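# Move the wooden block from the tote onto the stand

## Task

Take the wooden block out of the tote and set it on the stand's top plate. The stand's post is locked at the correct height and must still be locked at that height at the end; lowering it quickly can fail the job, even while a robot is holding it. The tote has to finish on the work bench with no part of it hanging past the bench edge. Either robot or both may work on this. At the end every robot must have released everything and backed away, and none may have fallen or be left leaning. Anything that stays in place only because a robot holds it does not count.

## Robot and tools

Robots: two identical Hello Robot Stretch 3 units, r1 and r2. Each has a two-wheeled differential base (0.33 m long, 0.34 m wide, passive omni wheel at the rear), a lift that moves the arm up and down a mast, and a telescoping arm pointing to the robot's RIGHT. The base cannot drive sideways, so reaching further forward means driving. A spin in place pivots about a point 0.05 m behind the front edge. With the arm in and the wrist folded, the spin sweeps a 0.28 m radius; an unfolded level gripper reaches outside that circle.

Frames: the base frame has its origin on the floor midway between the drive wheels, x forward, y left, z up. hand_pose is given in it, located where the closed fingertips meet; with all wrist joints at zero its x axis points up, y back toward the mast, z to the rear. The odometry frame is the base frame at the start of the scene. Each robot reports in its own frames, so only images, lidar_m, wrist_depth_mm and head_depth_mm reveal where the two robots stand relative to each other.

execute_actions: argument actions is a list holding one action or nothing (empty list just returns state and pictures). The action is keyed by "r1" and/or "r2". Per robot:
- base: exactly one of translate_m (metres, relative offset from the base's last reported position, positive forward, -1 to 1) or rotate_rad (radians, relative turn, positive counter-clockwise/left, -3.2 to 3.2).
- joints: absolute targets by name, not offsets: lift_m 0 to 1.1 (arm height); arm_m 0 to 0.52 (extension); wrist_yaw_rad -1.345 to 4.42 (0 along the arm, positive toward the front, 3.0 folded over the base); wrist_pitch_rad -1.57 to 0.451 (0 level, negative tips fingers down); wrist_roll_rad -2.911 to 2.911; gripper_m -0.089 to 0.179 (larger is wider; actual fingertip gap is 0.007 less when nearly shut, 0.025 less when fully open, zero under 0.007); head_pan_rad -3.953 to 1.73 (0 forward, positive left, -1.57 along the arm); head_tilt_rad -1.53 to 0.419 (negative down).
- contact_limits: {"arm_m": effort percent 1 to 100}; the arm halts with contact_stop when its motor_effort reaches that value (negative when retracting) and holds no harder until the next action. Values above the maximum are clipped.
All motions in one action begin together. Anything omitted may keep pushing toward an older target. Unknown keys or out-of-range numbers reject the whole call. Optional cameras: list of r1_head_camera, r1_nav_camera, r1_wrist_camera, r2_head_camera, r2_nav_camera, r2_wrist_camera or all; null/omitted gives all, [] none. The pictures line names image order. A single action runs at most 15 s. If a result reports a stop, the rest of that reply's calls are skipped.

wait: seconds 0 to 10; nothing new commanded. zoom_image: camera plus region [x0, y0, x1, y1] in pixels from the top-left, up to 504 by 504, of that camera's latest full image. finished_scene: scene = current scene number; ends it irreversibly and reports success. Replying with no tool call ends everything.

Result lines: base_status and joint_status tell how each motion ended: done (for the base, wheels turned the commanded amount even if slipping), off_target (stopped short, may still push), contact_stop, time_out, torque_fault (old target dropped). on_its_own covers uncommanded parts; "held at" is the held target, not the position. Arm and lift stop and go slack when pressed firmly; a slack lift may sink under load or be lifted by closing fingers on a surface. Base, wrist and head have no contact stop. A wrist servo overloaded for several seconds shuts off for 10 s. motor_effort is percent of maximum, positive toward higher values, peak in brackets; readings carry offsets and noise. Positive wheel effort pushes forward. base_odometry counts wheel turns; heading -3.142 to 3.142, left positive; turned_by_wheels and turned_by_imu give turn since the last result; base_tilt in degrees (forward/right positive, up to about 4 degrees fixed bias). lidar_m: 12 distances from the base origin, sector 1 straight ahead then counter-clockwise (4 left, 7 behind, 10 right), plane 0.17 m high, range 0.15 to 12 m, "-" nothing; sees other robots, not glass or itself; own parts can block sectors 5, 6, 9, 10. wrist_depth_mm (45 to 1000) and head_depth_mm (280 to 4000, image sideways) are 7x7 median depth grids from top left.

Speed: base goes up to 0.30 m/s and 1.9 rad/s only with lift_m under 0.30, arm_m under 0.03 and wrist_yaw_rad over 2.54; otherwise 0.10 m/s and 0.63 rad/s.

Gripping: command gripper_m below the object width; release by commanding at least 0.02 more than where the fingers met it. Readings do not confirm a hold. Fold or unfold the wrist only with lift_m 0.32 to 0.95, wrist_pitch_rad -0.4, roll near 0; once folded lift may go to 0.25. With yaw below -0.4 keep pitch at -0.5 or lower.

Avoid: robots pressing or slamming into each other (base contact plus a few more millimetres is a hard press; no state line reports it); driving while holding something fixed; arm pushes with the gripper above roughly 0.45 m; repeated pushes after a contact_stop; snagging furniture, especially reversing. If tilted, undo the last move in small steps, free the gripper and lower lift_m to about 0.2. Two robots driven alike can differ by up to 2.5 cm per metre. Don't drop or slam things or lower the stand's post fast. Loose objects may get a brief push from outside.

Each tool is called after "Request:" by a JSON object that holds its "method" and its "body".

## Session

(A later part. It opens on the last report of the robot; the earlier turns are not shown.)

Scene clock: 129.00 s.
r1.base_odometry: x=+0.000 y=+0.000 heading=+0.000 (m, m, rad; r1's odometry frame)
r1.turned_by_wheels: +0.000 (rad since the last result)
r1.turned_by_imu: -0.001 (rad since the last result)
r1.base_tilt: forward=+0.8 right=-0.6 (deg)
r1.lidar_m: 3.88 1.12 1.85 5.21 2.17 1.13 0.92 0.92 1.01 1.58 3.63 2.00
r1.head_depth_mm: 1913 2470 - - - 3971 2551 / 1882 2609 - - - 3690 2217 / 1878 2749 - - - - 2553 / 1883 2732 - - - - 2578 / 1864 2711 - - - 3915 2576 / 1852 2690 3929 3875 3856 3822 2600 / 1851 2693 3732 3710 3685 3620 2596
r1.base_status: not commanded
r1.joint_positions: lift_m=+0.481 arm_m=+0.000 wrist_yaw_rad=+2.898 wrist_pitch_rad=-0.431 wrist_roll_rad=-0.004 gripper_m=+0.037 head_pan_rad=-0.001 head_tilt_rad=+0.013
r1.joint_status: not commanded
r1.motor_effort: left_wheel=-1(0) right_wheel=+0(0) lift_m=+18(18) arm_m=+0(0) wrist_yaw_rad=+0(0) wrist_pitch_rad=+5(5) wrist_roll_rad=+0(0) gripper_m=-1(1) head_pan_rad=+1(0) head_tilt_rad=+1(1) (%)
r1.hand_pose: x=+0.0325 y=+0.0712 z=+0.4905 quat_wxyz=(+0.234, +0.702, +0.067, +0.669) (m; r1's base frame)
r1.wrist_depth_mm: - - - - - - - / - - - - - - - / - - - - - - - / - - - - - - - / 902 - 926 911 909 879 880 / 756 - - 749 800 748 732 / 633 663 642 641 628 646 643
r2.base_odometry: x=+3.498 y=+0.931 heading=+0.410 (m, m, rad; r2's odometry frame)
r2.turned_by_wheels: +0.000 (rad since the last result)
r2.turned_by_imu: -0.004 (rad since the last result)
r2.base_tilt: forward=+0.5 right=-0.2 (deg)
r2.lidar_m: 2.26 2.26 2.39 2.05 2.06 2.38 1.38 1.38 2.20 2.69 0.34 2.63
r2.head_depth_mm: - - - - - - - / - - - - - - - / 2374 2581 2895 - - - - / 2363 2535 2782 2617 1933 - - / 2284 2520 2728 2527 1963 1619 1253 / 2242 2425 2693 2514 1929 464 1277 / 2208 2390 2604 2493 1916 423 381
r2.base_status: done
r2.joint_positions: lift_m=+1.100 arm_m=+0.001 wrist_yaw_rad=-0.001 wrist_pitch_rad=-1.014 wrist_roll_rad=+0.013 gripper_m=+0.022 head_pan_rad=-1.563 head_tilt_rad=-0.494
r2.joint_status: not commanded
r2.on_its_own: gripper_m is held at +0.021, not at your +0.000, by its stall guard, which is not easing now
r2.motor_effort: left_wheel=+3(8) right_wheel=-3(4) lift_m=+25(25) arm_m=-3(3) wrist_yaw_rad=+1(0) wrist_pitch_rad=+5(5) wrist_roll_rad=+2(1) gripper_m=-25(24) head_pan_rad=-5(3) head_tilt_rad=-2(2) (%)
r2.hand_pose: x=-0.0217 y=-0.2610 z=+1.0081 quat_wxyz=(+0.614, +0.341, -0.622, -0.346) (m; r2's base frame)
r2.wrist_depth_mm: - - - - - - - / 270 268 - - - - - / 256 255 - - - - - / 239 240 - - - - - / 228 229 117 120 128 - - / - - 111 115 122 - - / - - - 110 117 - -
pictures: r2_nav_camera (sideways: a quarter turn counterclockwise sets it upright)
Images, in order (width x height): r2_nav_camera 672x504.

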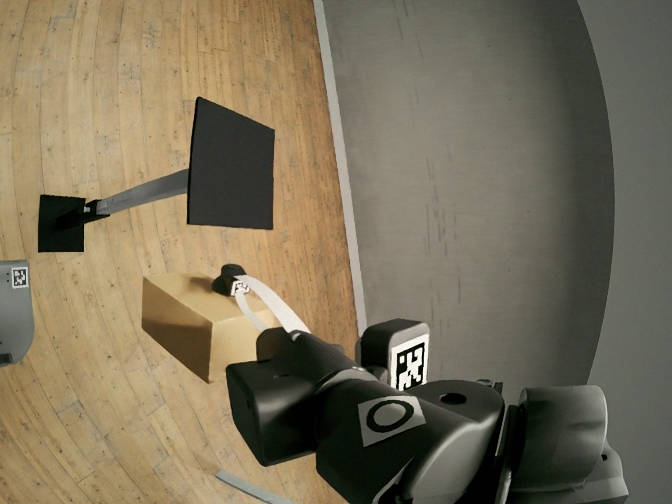

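Request:
{"method": "execute_actions", "body": {"actions": [{"r2":{"joints":{"wrist_pitch_rad":-0.3}}}], "cameras": []}}

Request:
{"method": "execute_actions", "body": {"actions": [{"r2":{"base":{"translate_m":0.17}}}], "cameras": []}}

Request:
{"method": "execute_actions", "body": {"actions": [{"r2":{"joints":{"wrist_pitch_rad":-0.8,"arm_m":0.03}}}], "cameras": ["r2_wrist_camera"]}}

Scene clock: 141.23 s.
r1.base_odometry: x=+0.000 y=+0.000 heading=+0.000 (m, m, rad; r1's odometry frame)
r1.turned_by_wheels: +0.000 (rad since the last result)
r1.turned_by_imu: -0.001 (rad since the last result)
r1.base_tilt: forward=+0.8 right=-0.6 (deg)
r1.lidar_m: 3.90 1.13 1.85 5.23 2.17 1.13 0.92 0.92 1.01 1.58 3.62 2.00
r1.head_depth_mm: 1913 2452 - - - 3949 2552 / 1889 2613 - - - 3716 2212 / 1890 2734 - - - 3978 2559 / 1870 2745 - - - - 2588 / 1876 2734 - - 3970 3950 2592 / 1853 2704 3869 3895 3826 3785 2592 / 1853 2659 3760 3729 3748 3666 2611
r1.base_status: not commanded
r1.joint_positions: lift_m=+0.481 arm_m=+0.000 wrist_yaw_rad=+2.898 wrist_pitch_rad=-0.431 wrist_roll_rad=-0.004 gripper_m=+0.037 head_pan_rad=-0.001 head_tilt_rad=+0.013
r1.joint_status: not commanded
r1.motor_effort: left_wheel=-1(1) right_wheel=+0(0) lift_m=+18(18) arm_m=+0(1) wrist_yaw_rad=+0(1) wrist_pitch_rad=+5(5) wrist_roll_rad=+0(0) gripper_m=-1(0) head_pan_rad=+1(0) head_tilt_rad=+1(2) (%)
r1.hand_pose: x=+0.0325 y=+0.0712 z=+0.4905 quat_wxyz=(+0.234, +0.702, +0.067, +0.669) (m; r1's base frame)
r1.wrist_depth_mm: - - - - - - - / - - - - - - - / - - - - - - - / - - - - - - - / 886 - 941 905 903 893 898 / 760 - - 751 788 759 757 / 652 651 643 637 652 653 654
r2.base_odometry: x=+3.498 y=+0.931 heading=+0.410 (m, m, rad; r2's odometry frame)
r2.turned_by_wheels: +0.000 (rad since the last result)
r2.turned_by_imu: +0.000 (rad since the last result)
r2.base_tilt: forward=+0.5 right=-0.2 (deg)
r2.lidar_m: 2.26 2.26 2.40 2.07 2.06 2.38 1.38 1.38 2.20 2.70 0.34 2.62
r2.head_depth_mm: - - - - - - 1276 / - - - - - - 1268 / 2371 - - - - - 1319 / 2313 2486 2769 331 1762 1581 1318 / 2274 2500 2774 2483 1886 1566 1311 / 2256 2432 2636 2512 1933 463 1279 / 2198 2365 2594 2505 1929 423 381
r2.base_status: not commanded
r2.joint_positions: lift_m=+1.100 arm_m=+0.001 wrist_yaw_rad=-0.001 wrist_pitch_rad=-0.341 wrist_roll_rad=+0.013 gripper_m=+0.022 head_pan_rad=-1.563 head_tilt_rad=-0.494
r2.joint_status: all done
r2.on_its_own: gripper_m is held at +0.021, not at your +0.000, by its stall guard, which is not easing now
r2.motor_effort: left_wheel=+2(3) right_wheel=-3(3) lift_m=+25(26) arm_m=-2(3) wrist_yaw_rad=+1(1) wrist_pitch_rad=+14(14) wrist_roll_rad=+1(1) gripper_m=-24(24) head_pan_rad=-5(4) head_tilt_rad=-2(2) (%)
r2.hand_pose: x=-0.0217 y=-0.3796 z=+1.1302 quat_wxyz=(+0.692, +0.119, -0.701, -0.121) (m; r2's base frame)
r2.wrist_depth_mm: - - - - - - - / - - - - - - - / - - - - - - - / - - - - - - - / - - 117 120 128 - - / - - 111 115 122 - - / - - - 110 117 - -
pictures: none
No camera images: the call's "cameras" was empty. Leave "cameras" out to get every camera's image.

Scene clock: 144.50 s.
r1.base_odometry: x=+0.000 y=+0.000 heading=+0.000 (m, m, rad; r1's odometry frame)
r1.turned_by_wheels: +0.000 (rad since the last result)
r1.turned_by_imu: -0.001 (rad since the last result)
r1.base_tilt: forward=+0.8 right=-0.5 (deg)
r1.lidar_m: 3.89 1.12 1.86 5.23 2.18 1.13 0.92 0.91 1.01 1.58 3.62 2.00
r1.head_depth_mm: 1894 2455 - - - 3624 2250 / 1896 2576 - - - 3985 2540 / 1882 2731 - - - - 2577 / 1866 2743 - - - - 2568 / 1867 2720 - - - 3940 2594 / 1851 2714 3949 3867 3830 3809 2606 / 1859 2676 3742 3714 3648 3659 2615
r1.base_status: not commanded
r1.joint_positions: lift_m=+0.481 arm_m=+0.000 wrist_yaw_rad=+2.898 wrist_pitch_rad=-0.431 wrist_roll_rad=-0.004 gripper_m=+0.037 head_pan_rad=-0.001 head_tilt_rad=+0.013
r1.joint_status: not commanded
r1.motor_effort: left_wheel=-1(1) right_wheel=+0(0) lift_m=+18(18) arm_m=+0(0) wrist_yaw_rad=+0(0) wrist_pitch_rad=+5(5) wrist_roll_rad=+0(0) gripper_m=-1(1) head_pan_rad=+0(0) head_tilt_rad=+1(1) (%)
r1.hand_pose: x=+0.0325 y=+0.0712 z=+0.4905 quat_wxyz=(+0.234, +0.702, +0.067, +0.669) (m; r1's base frame)
r1.wrist_depth_mm: - - - - - - - / - - - - - - - / - - - - - - - / - - - - - - - / 891 - 934 896 905 906 954 / 752 - - 758 755 757 741 / 650 637 642 645 649 654 648
r2.base_odometry: x=+3.654 y=+0.999 heading=+0.410 (m, m, rad; r2's odometry frame)
r2.turned_by_wheels: +0.000 (rad since the last result)
r2.turned_by_imu: -0.001 (rad since the last result)
r2.base_tilt: forward=+0.6 right=-0.1 (deg)
r2.lidar_m: 2.09 2.10 2.43 2.11 2.11 2.44 1.55 1.65 2.27 0.30 2.65 2.44
r2.head_depth_mm: - - - - - - 1270 / - - - - - - 1245 / 2320 - - - - - 378 / 2319 2465 2751 330 484 428 376 / 2231 2430 2692 2470 1881 427 376 / 2212 2395 2614 2518 1909 1511 1251 / 2168 2352 2527 2514 1914 1553 1301
r2.base_status: done
r2.joint_positions: lift_m=+1.100 arm_m=+0.001 wrist_yaw_rad=-0.001 wrist_pitch_rad=-0.340 wrist_roll_rad=+0.013 gripper_m=+0.022 head_pan_rad=-1.563 head_tilt_rad=-0.494
r2.joint_status: not commanded
r2.on_its_own: gripper_m is held at +0.021, not at your +0.000, by its stall guard, which is not easing now
r2.motor_effort: left_wheel=+3(7) right_wheel=-3(5) lift_m=+26(25) arm_m=-3(3) wrist_yaw_rad=+0(1) wrist_pitch_rad=+13(14) wrist_roll_rad=+1(1) gripper_m=-25(25) head_pan_rad=-4(4) head_tilt_rad=-2(2) (%)
r2.hand_pose: x=-0.0217 y=-0.3796 z=+1.1302 quat_wxyz=(+0.692, +0.119, -0.701, -0.121) (m; r2's base frame)
r2.wrist_depth_mm: - - - - - - - / - - - - - - - / - - - - - - - / - - - - - - - / - - 117 121 129 - - / - - 111 115 122 - - / - - - 110 117 - -
pictures: none
No camera images: the call's "cameras" was empty. Leave "cameras" out to get every camera's image.

Scene clock: 145.70 s.
r1.base_odometry: x=+0.000 y=+0.000 heading=+0.000 (m, m, rad; r1's odometry frame)
r1.turned_by_wheels: +0.000 (rad since the last result)
r1.turned_by_imu: +0.000 (rad since the last result)
r1.base_tilt: forward=+0.8 right=-0.4 (deg)
r1.lidar_m: 3.88 1.13 1.86 5.22 2.18 1.12 0.92 0.91 1.01 1.58 3.62 2.01
r1.head_depth_mm: 1896 2436 - - - 3632 2235 / 1901 2602 - - - - 2561 / 1886 2765 - - - - 2555 / 1871 2728 - - - - 2581 / 1862 2693 - - - 3883 2596 / 1856 2714 3892 3905 3868 3796 2604 / 1849 2694 3730 3699 3713 3745 2590
r1.base_status: not commanded
r1.joint_positions: lift_m=+0.481 arm_m=+0.000 wrist_yaw_rad=+2.898 wrist_pitch_rad=-0.431 wrist_roll_rad=-0.004 gripper_m=+0.037 head_pan_rad=-0.001 head_tilt_rad=+0.013
r1.joint_status: not commanded
r1.motor_effort: left_wheel=+0(1) right_wheel=+0(0) lift_m=+18(18) arm_m=+0(0) wrist_yaw_rad=+0(1) wrist_pitch_rad=+5(5) wrist_roll_rad=+0(0) gripper_m=-1(1) head_pan_rad=+0(0) head_tilt_rad=+2(1) (%)
r1.hand_pose: x=+0.0325 y=+0.0712 z=+0.4905 quat_wxyz=(+0.234, +0.702, +0.067, +0.669) (m; r1's base frame)
r1.wrist_depth_mm: - - - - - - - / - - - - - - - / - - - - - - - / - - - - - - - / 884 - 967 929 910 915 904 / 751 - - 748 774 741 749 / 653 646 628 652 634 657 637
r2.base_odometry: x=+3.654 y=+0.999 heading=+0.410 (m, m, rad; r2's odometry frame)
r2.turned_by_wheels: +0.000 (rad since the last result)
r2.turned_by_imu: +0.000 (rad since the last result)
r2.base_tilt: forward=+0.6 right=-0.2 (deg)
r2.lidar_m: 2.10 2.10 2.42 2.10 2.10 2.44 1.55 1.65 2.26 0.30 2.65 2.43
r2.head_depth_mm: - - - - - 1568 1326 / - - - - - 1467 1239 / 2314 - - - - 382 378 / 2316 2489 2702 2563 337 341 377 / 2240 2482 2679 2555 1917 415 375 / 2225 2419 2607 2525 1915 1515 1240 / 2172 2332 2602 2510 1907 1541 1297
r2.base_status: not commanded
r2.joint_positions: lift_m=+1.100 arm_m=+0.030 wrist_yaw_rad=-0.001 wrist_pitch_rad=-0.760 wrist_roll_rad=+0.015 gripper_m=+0.022 head_pan_rad=-1.563 head_tilt_rad=-0.494
r2.joint_status: all done
r2.on_its_own: gripper_m is held at +0.021, not at your +0.000, by its stall guard, which is not easing now
r2.motor_effort: left_wheel=+3(3) right_wheel=-4(4) lift_m=+19(25) arm_m=+2(2) wrist_yaw_rad=+1(1) wrist_pitch_rad=-13(14) wrist_roll_rad=+1(1) gripper_m=-25(25) head_pan_rad=-5(5) head_tilt_rad=-2(2) (%)
r2.hand_pose: x=-0.0217 y=-0.3438 z=+1.0448 quat_wxyz=(+0.652, +0.260, -0.661, -0.265) (m; r2's base frame)
r2.wrist_depth_mm: - - - - - - - / - - - - - - - / - - - - - - - / - - - - - - - / - - 119 122 129 - - / - - 112 115 122 - - / - - 226 109 117 - -
pictures: r2_wrist_camera
Images, in order (width x height): r2_wrist_camera 644x364.

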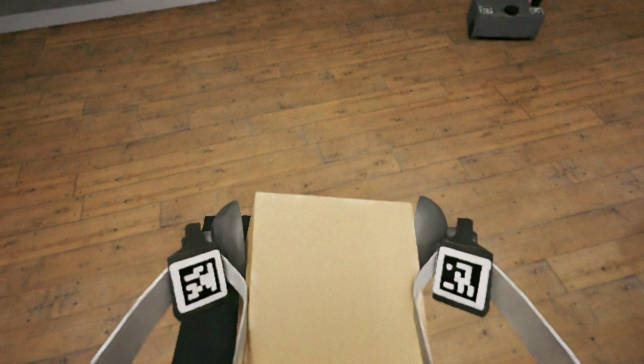

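Request:
{"method": "execute_actions", "body": {"actions": [{"r2":{"joints":{"gripper_m":0.13}}}], "cameras": []}}

Request:
{"method": "execute_actions", "body": {"actions": [{"r2":{"joints":{"wrist_pitch_rad":0.0,"arm_m":0}}}], "cameras": []}}

Request:
{"method": "execute_actions", "body": {"actions": [{"r2":{"base":{"translate_m":0.5},"joints":{"head_pan_rad":-2.3,"head_tilt_rad":-0.4}}}], "cameras": ["r2_nav_camera"]}}

Scene clock: 153.90 s.
r1.base_odometry: x=+0.000 y=+0.000 heading=+0.000 (m, m, rad; r1's odometry frame)
r1.turned_by_wheels: +0.000 (rad since the last result)
r1.turned_by_imu: -0.001 (rad since the last result)
r1.base_tilt: forward=+0.8 right=-0.6 (deg)
r1.lidar_m: 3.90 1.13 1.85 5.24 2.17 1.13 0.92 0.91 1.01 1.58 3.64 2.00
r1.head_depth_mm: 1906 2455 - - - 3651 2230 / 1897 2615 - - - 3990 2551 / 1888 2743 - - - 3993 2580 / 1869 2721 - - - - 2599 / 1877 2730 - - 3994 3928 2592 / 1849 2711 3880 3909 3832 3798 2573 / 1850 2699 3777 3724 3668 3623 2609
r1.base_status: not commanded
r1.joint_positions: lift_m=+0.481 arm_m=+0.000 wrist_yaw_rad=+2.898 wrist_pitch_rad=-0.431 wrist_roll_rad=-0.004 gripper_m=+0.037 head_pan_rad=-0.001 head_tilt_rad=+0.013
r1.joint_status: not commanded
r1.motor_effort: left_wheel=-1(0) right_wheel=+0(0) lift_m=+18(18) arm_m=+0(0) wrist_yaw_rad=+0(1) wrist_pitch_rad=+5(5) wrist_roll_rad=+0(0) gripper_m=-1(1) head_pan_rad=+1(0) head_tilt_rad=+1(1) (%)
r1.hand_pose: x=+0.0325 y=+0.0712 z=+0.4905 quat_wxyz=(+0.234, +0.702, +0.067, +0.669) (m; r1's base frame)
r1.wrist_depth_mm: - - - - - - - / - - - - - - - / - - - - - - - / - - - - - - - / 923 - 954 896 887 911 887 / 774 - - 768 786 757 763 / 657 637 636 639 646 649 643
r2.base_odometry: x=+3.654 y=+0.999 heading=+0.410 (m, m, rad; r2's odometry frame)
r2.turned_by_wheels: +0.000 (rad since the last result)
r2.turned_by_imu: -0.001 (rad since the last result)
r2.base_tilt: forward=+0.5 right=-0.1 (deg)
r2.lidar_m: 2.10 2.10 2.42 2.11 2.11 2.44 1.55 1.65 2.27 0.30 2.65 2.44
r2.head_depth_mm: - - - - - 1547 1335 / - - - - - - 1237 / 2298 - - - - 391 378 / 2311 2488 2713 2453 339 356 376 / 2251 2442 2654 2532 2006 415 376 / 2190 2396 2601 2516 1919 1523 1237 / 2169 2338 2589 2486 1918 1554 1303
r2.base_status: not commanded
r2.joint_positions: lift_m=+1.100 arm_m=+0.030 wrist_yaw_rad=+0.000 wrist_pitch_rad=-0.810 wrist_roll_rad=+0.015 gripper_m=+0.130 head_pan_rad=-1.563 head_tilt_rad=-0.494
r2.joint_status: all done
r2.motor_effort: left_wheel=+3(3) right_wheel=-3(4) lift_m=+19(19) arm_m=+2(2) wrist_yaw_rad=+0(2) wrist_pitch_rad=+4(13) wrist_roll_rad=+1(1) gripper_m=+0(98) head_pan_rad=-4(4) head_tilt_rad=-2(2) (%)
r2.hand_pose: x=-0.0216 y=-0.3339 z=+1.0365 quat_wxyz=(+0.645, +0.277, -0.654, -0.281) (m; r2's base frame)
r2.wrist_depth_mm: - - - - - - - / - - - - - - - / - - - - - - - / - - 144 145 - - - / - - 131 130 - - - / - - 123 120 247 - - / - - 117 160 229 - -
pictures: none
No camera images: the call's "cameras" was empty. Leave "cameras" out to get every camera's image.

Scene clock: 155.13 s.
r1.base_odometry: x=+0.000 y=+0.000 heading=+0.000 (m, m, rad; r1's odometry frame)
r1.turned_by_wheels: +0.000 (rad since the last result)
r1.turned_by_imu: +0.000 (rad since the last result)
r1.base_tilt: forward=+0.8 right=-0.6 (deg)
r1.lidar_m: 3.89 1.13 1.85 5.23 2.18 1.13 0.92 0.91 1.00 1.58 3.62 2.00
r1.head_depth_mm: 1889 2455 - - - 3672 2219 / 1887 2612 - - - 3978 2555 / 1876 2746 - - - - 2561 / 1870 2727 - - - - 2618 / 1870 2735 - - - 3859 2572 / 1858 2707 3944 3901 3877 3761 2608 / 1858 2695 3767 3711 3682 3629 2623
r1.base_status: not commanded
r1.joint_positions: lift_m=+0.481 arm_m=+0.000 wrist_yaw_rad=+2.898 wrist_pitch_rad=-0.431 wrist_roll_rad=-0.004 gripper_m=+0.037 head_pan_rad=-0.001 head_tilt_rad=+0.013
r1.joint_status: not commanded
r1.motor_effort: left_wheel=-1(1) right_wheel=+0(0) lift_m=+18(18) arm_m=+0(1) wrist_yaw_rad=+0(1) wrist_pitch_rad=+5(5) wrist_roll_rad=+0(0) gripper_m=-1(0) head_pan_rad=+1(0) head_tilt_rad=+2(2) (%)
r1.hand_pose: x=+0.0325 y=+0.0712 z=+0.4905 quat_wxyz=(+0.234, +0.702, +0.067, +0.669) (m; r1's base frame)
r1.wrist_depth_mm: - - - - - - - / - - - - - - - / - - - - - - - / - - - - - - - / 902 - 944 888 910 925 906 / 748 - - 761 769 763 758 / 645 638 626 655 628 633 641
r2.base_odometry: x=+3.654 y=+0.999 heading=+0.410 (m, m, rad; r2's odometry frame)
r2.turned_by_wheels: +0.000 (rad since the last result)
r2.turned_by_imu: +0.000 (rad since the last result)
r2.base_tilt: forward=+0.8 right=-0.1 (deg)
r2.lidar_m: 2.10 2.10 2.42 2.10 2.11 2.44 1.55 1.65 2.26 0.30 2.65 2.43
r2.head_depth_mm: - - - - - - 1329 / - - - - - - 1246 / - - - - - - 378 / 2294 2496 2678 2451 351 354 376 / 2243 2451 2691 2570 1818 415 376 / 2211 2398 2620 2560 1918 1507 1246 / 2171 2356 2561 2494 1926 1545 1299
r2.base_status: not commanded
r2.joint_positions: lift_m=+1.100 arm_m=+0.001 wrist_yaw_rad=+0.000 wrist_pitch_rad=-0.021 wrist_roll_rad=+0.015 gripper_m=+0.130 head_pan_rad=-1.563 head_tilt_rad=-0.494
r2.joint_status: all done
r2.motor_effort: left_wheel=+3(3) right_wheel=-3(3) lift_m=+19(19) arm_m=-4(3) wrist_yaw_rad=+1(0) wrist_pitch_rad=+7(7) wrist_roll_rad=+1(1) gripper_m=+0(1) head_pan_rad=-4(4) head_tilt_rad=-2(2) (%)
r2.hand_pose: x=-0.0215 y=-0.4018 z=+1.2092 quat_wxyz=(+0.702, +0.008, -0.712, -0.008) (m; r2's base frame)
r2.wrist_depth_mm: - - - - - - - / - - - - - - - / - - - - - - - / - - - - - - - / - - - - - - - / - - - - - - - / - - - - - - -
pictures: none
No camera images: the call's "cameras" was empty. Leave "cameras" out to get every camera's image.

Scene clock: 161.37 s.
r1.base_odometry: x=+0.000 y=+0.000 heading=+0.000 (m, m, rad; r1's odometry frame)
r1.turned_by_wheels: +0.000 (rad since the last result)
r1.turned_by_imu: -0.001 (rad since the last result)
r1.base_tilt: forward=+0.9 right=-0.6 (deg)
r1.lidar_m: 3.91 1.13 1.85 5.21 2.18 1.13 0.92 0.91 1.01 1.58 3.62 2.00
r1.head_depth_mm: 1896 2449 - - - 3976 2534 / 1889 2587 - - - - 2576 / 1882 2762 - - - - 2595 / 1876 2725 - - - - 2561 / 1862 2740 - - 3997 3960 2583 / 1853 2711 3884 3879 3849 3800 2614 / 1849 2689 3717 3725 3712 3665 2629
r1.base_status: not commanded
r1.joint_positions: lift_m=+0.481 arm_m=+0.000 wrist_yaw_rad=+2.898 wrist_pitch_rad=-0.431 wrist_roll_rad=-0.004 gripper_m=+0.037 head_pan_rad=-0.001 head_tilt_rad=+0.013
r1.joint_status: not commanded
r1.motor_effort: left_wheel=-1(1) right_wheel=+0(0) lift_m=+18(18) arm_m=+1(0) wrist_yaw_rad=-1(0) wrist_pitch_rad=+5(5) wrist_roll_rad=+0(0) gripper_m=-2(1) head_pan_rad=+1(1) head_tilt_rad=+1(1) (%)
r1.hand_pose: x=+0.0325 y=+0.0712 z=+0.4905 quat_wxyz=(+0.234, +0.702, +0.067, +0.669) (m; r1's base frame)
r1.wrist_depth_mm: - - - - - - - / - - - - - - - / - - - - - - - / - - - - - - - / 918 - 960 922 910 926 919 / 750 - - 782 779 751 732 / 654 643 630 646 640 645 642
r2.base_odometry: x=+4.112 y=+1.198 heading=+0.410 (m, m, rad; r2's odometry frame)
r2.turned_by_wheels: +0.000 (rad since the last result)
r2.turned_by_imu: -0.003 (rad since the last result)
r2.base_tilt: forward=+0.7 right=-0.2 (deg)
r2.lidar_m: 1.62 1.62 1.87 2.24 2.24 2.59 2.03 0.57 2.53 2.52 2.53 1.88
r2.head_depth_mm: - - - 573 588 1717 1408 / - - - 2747 606 715 796 / - - - 3218 1968 1703 1392 / - - - 3423 - 1634 1396 / - - - - - 1557 1390 / - - - - - - 1390 / - - - - - - 1346
r2.base_status: done
r2.joint_positions: lift_m=+1.100 arm_m=+0.001 wrist_yaw_rad=+0.000 wrist_pitch_rad=-0.021 wrist_roll_rad=+0.015 gripper_m=+0.130 head_pan_rad=-2.293 head_tilt_rad=-0.409
r2.joint_status: all done
r2.motor_effort: left_wheel=+3(7) right_wheel=-3(4) lift_m=+19(19) arm_m=-3(2) wrist_yaw_rad=+1(0) wrist_pitch_rad=+7(7) wrist_roll_rad=+1(1) gripper_m=+0(0) head_pan_rad=-6(52) head_tilt_rad=+4(11) (%)
r2.hand_pose: x=-0.0215 y=-0.4018 z=+1.2093 quat_wxyz=(+0.702, +0.008, -0.712, -0.008) (m; r2's base frame)
r2.wrist_depth_mm: - - - - - - - / - - - - - - - / - - - - - - - / - - - - - - - / - - - - - - - / - - - - - - - / - - - - - - -
pictures: r2_nav_camera (sideways: a quarter turn counterclockwise sets it upright)
Images, in order (width x height): r2_nav_camera 672x504.

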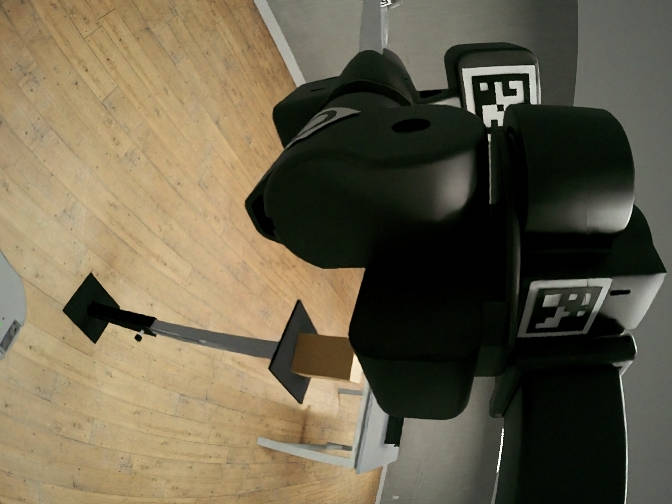

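Request:
{"method": "finished_scene", "body": {"scene": 2}}

The scene is finished: the task was done.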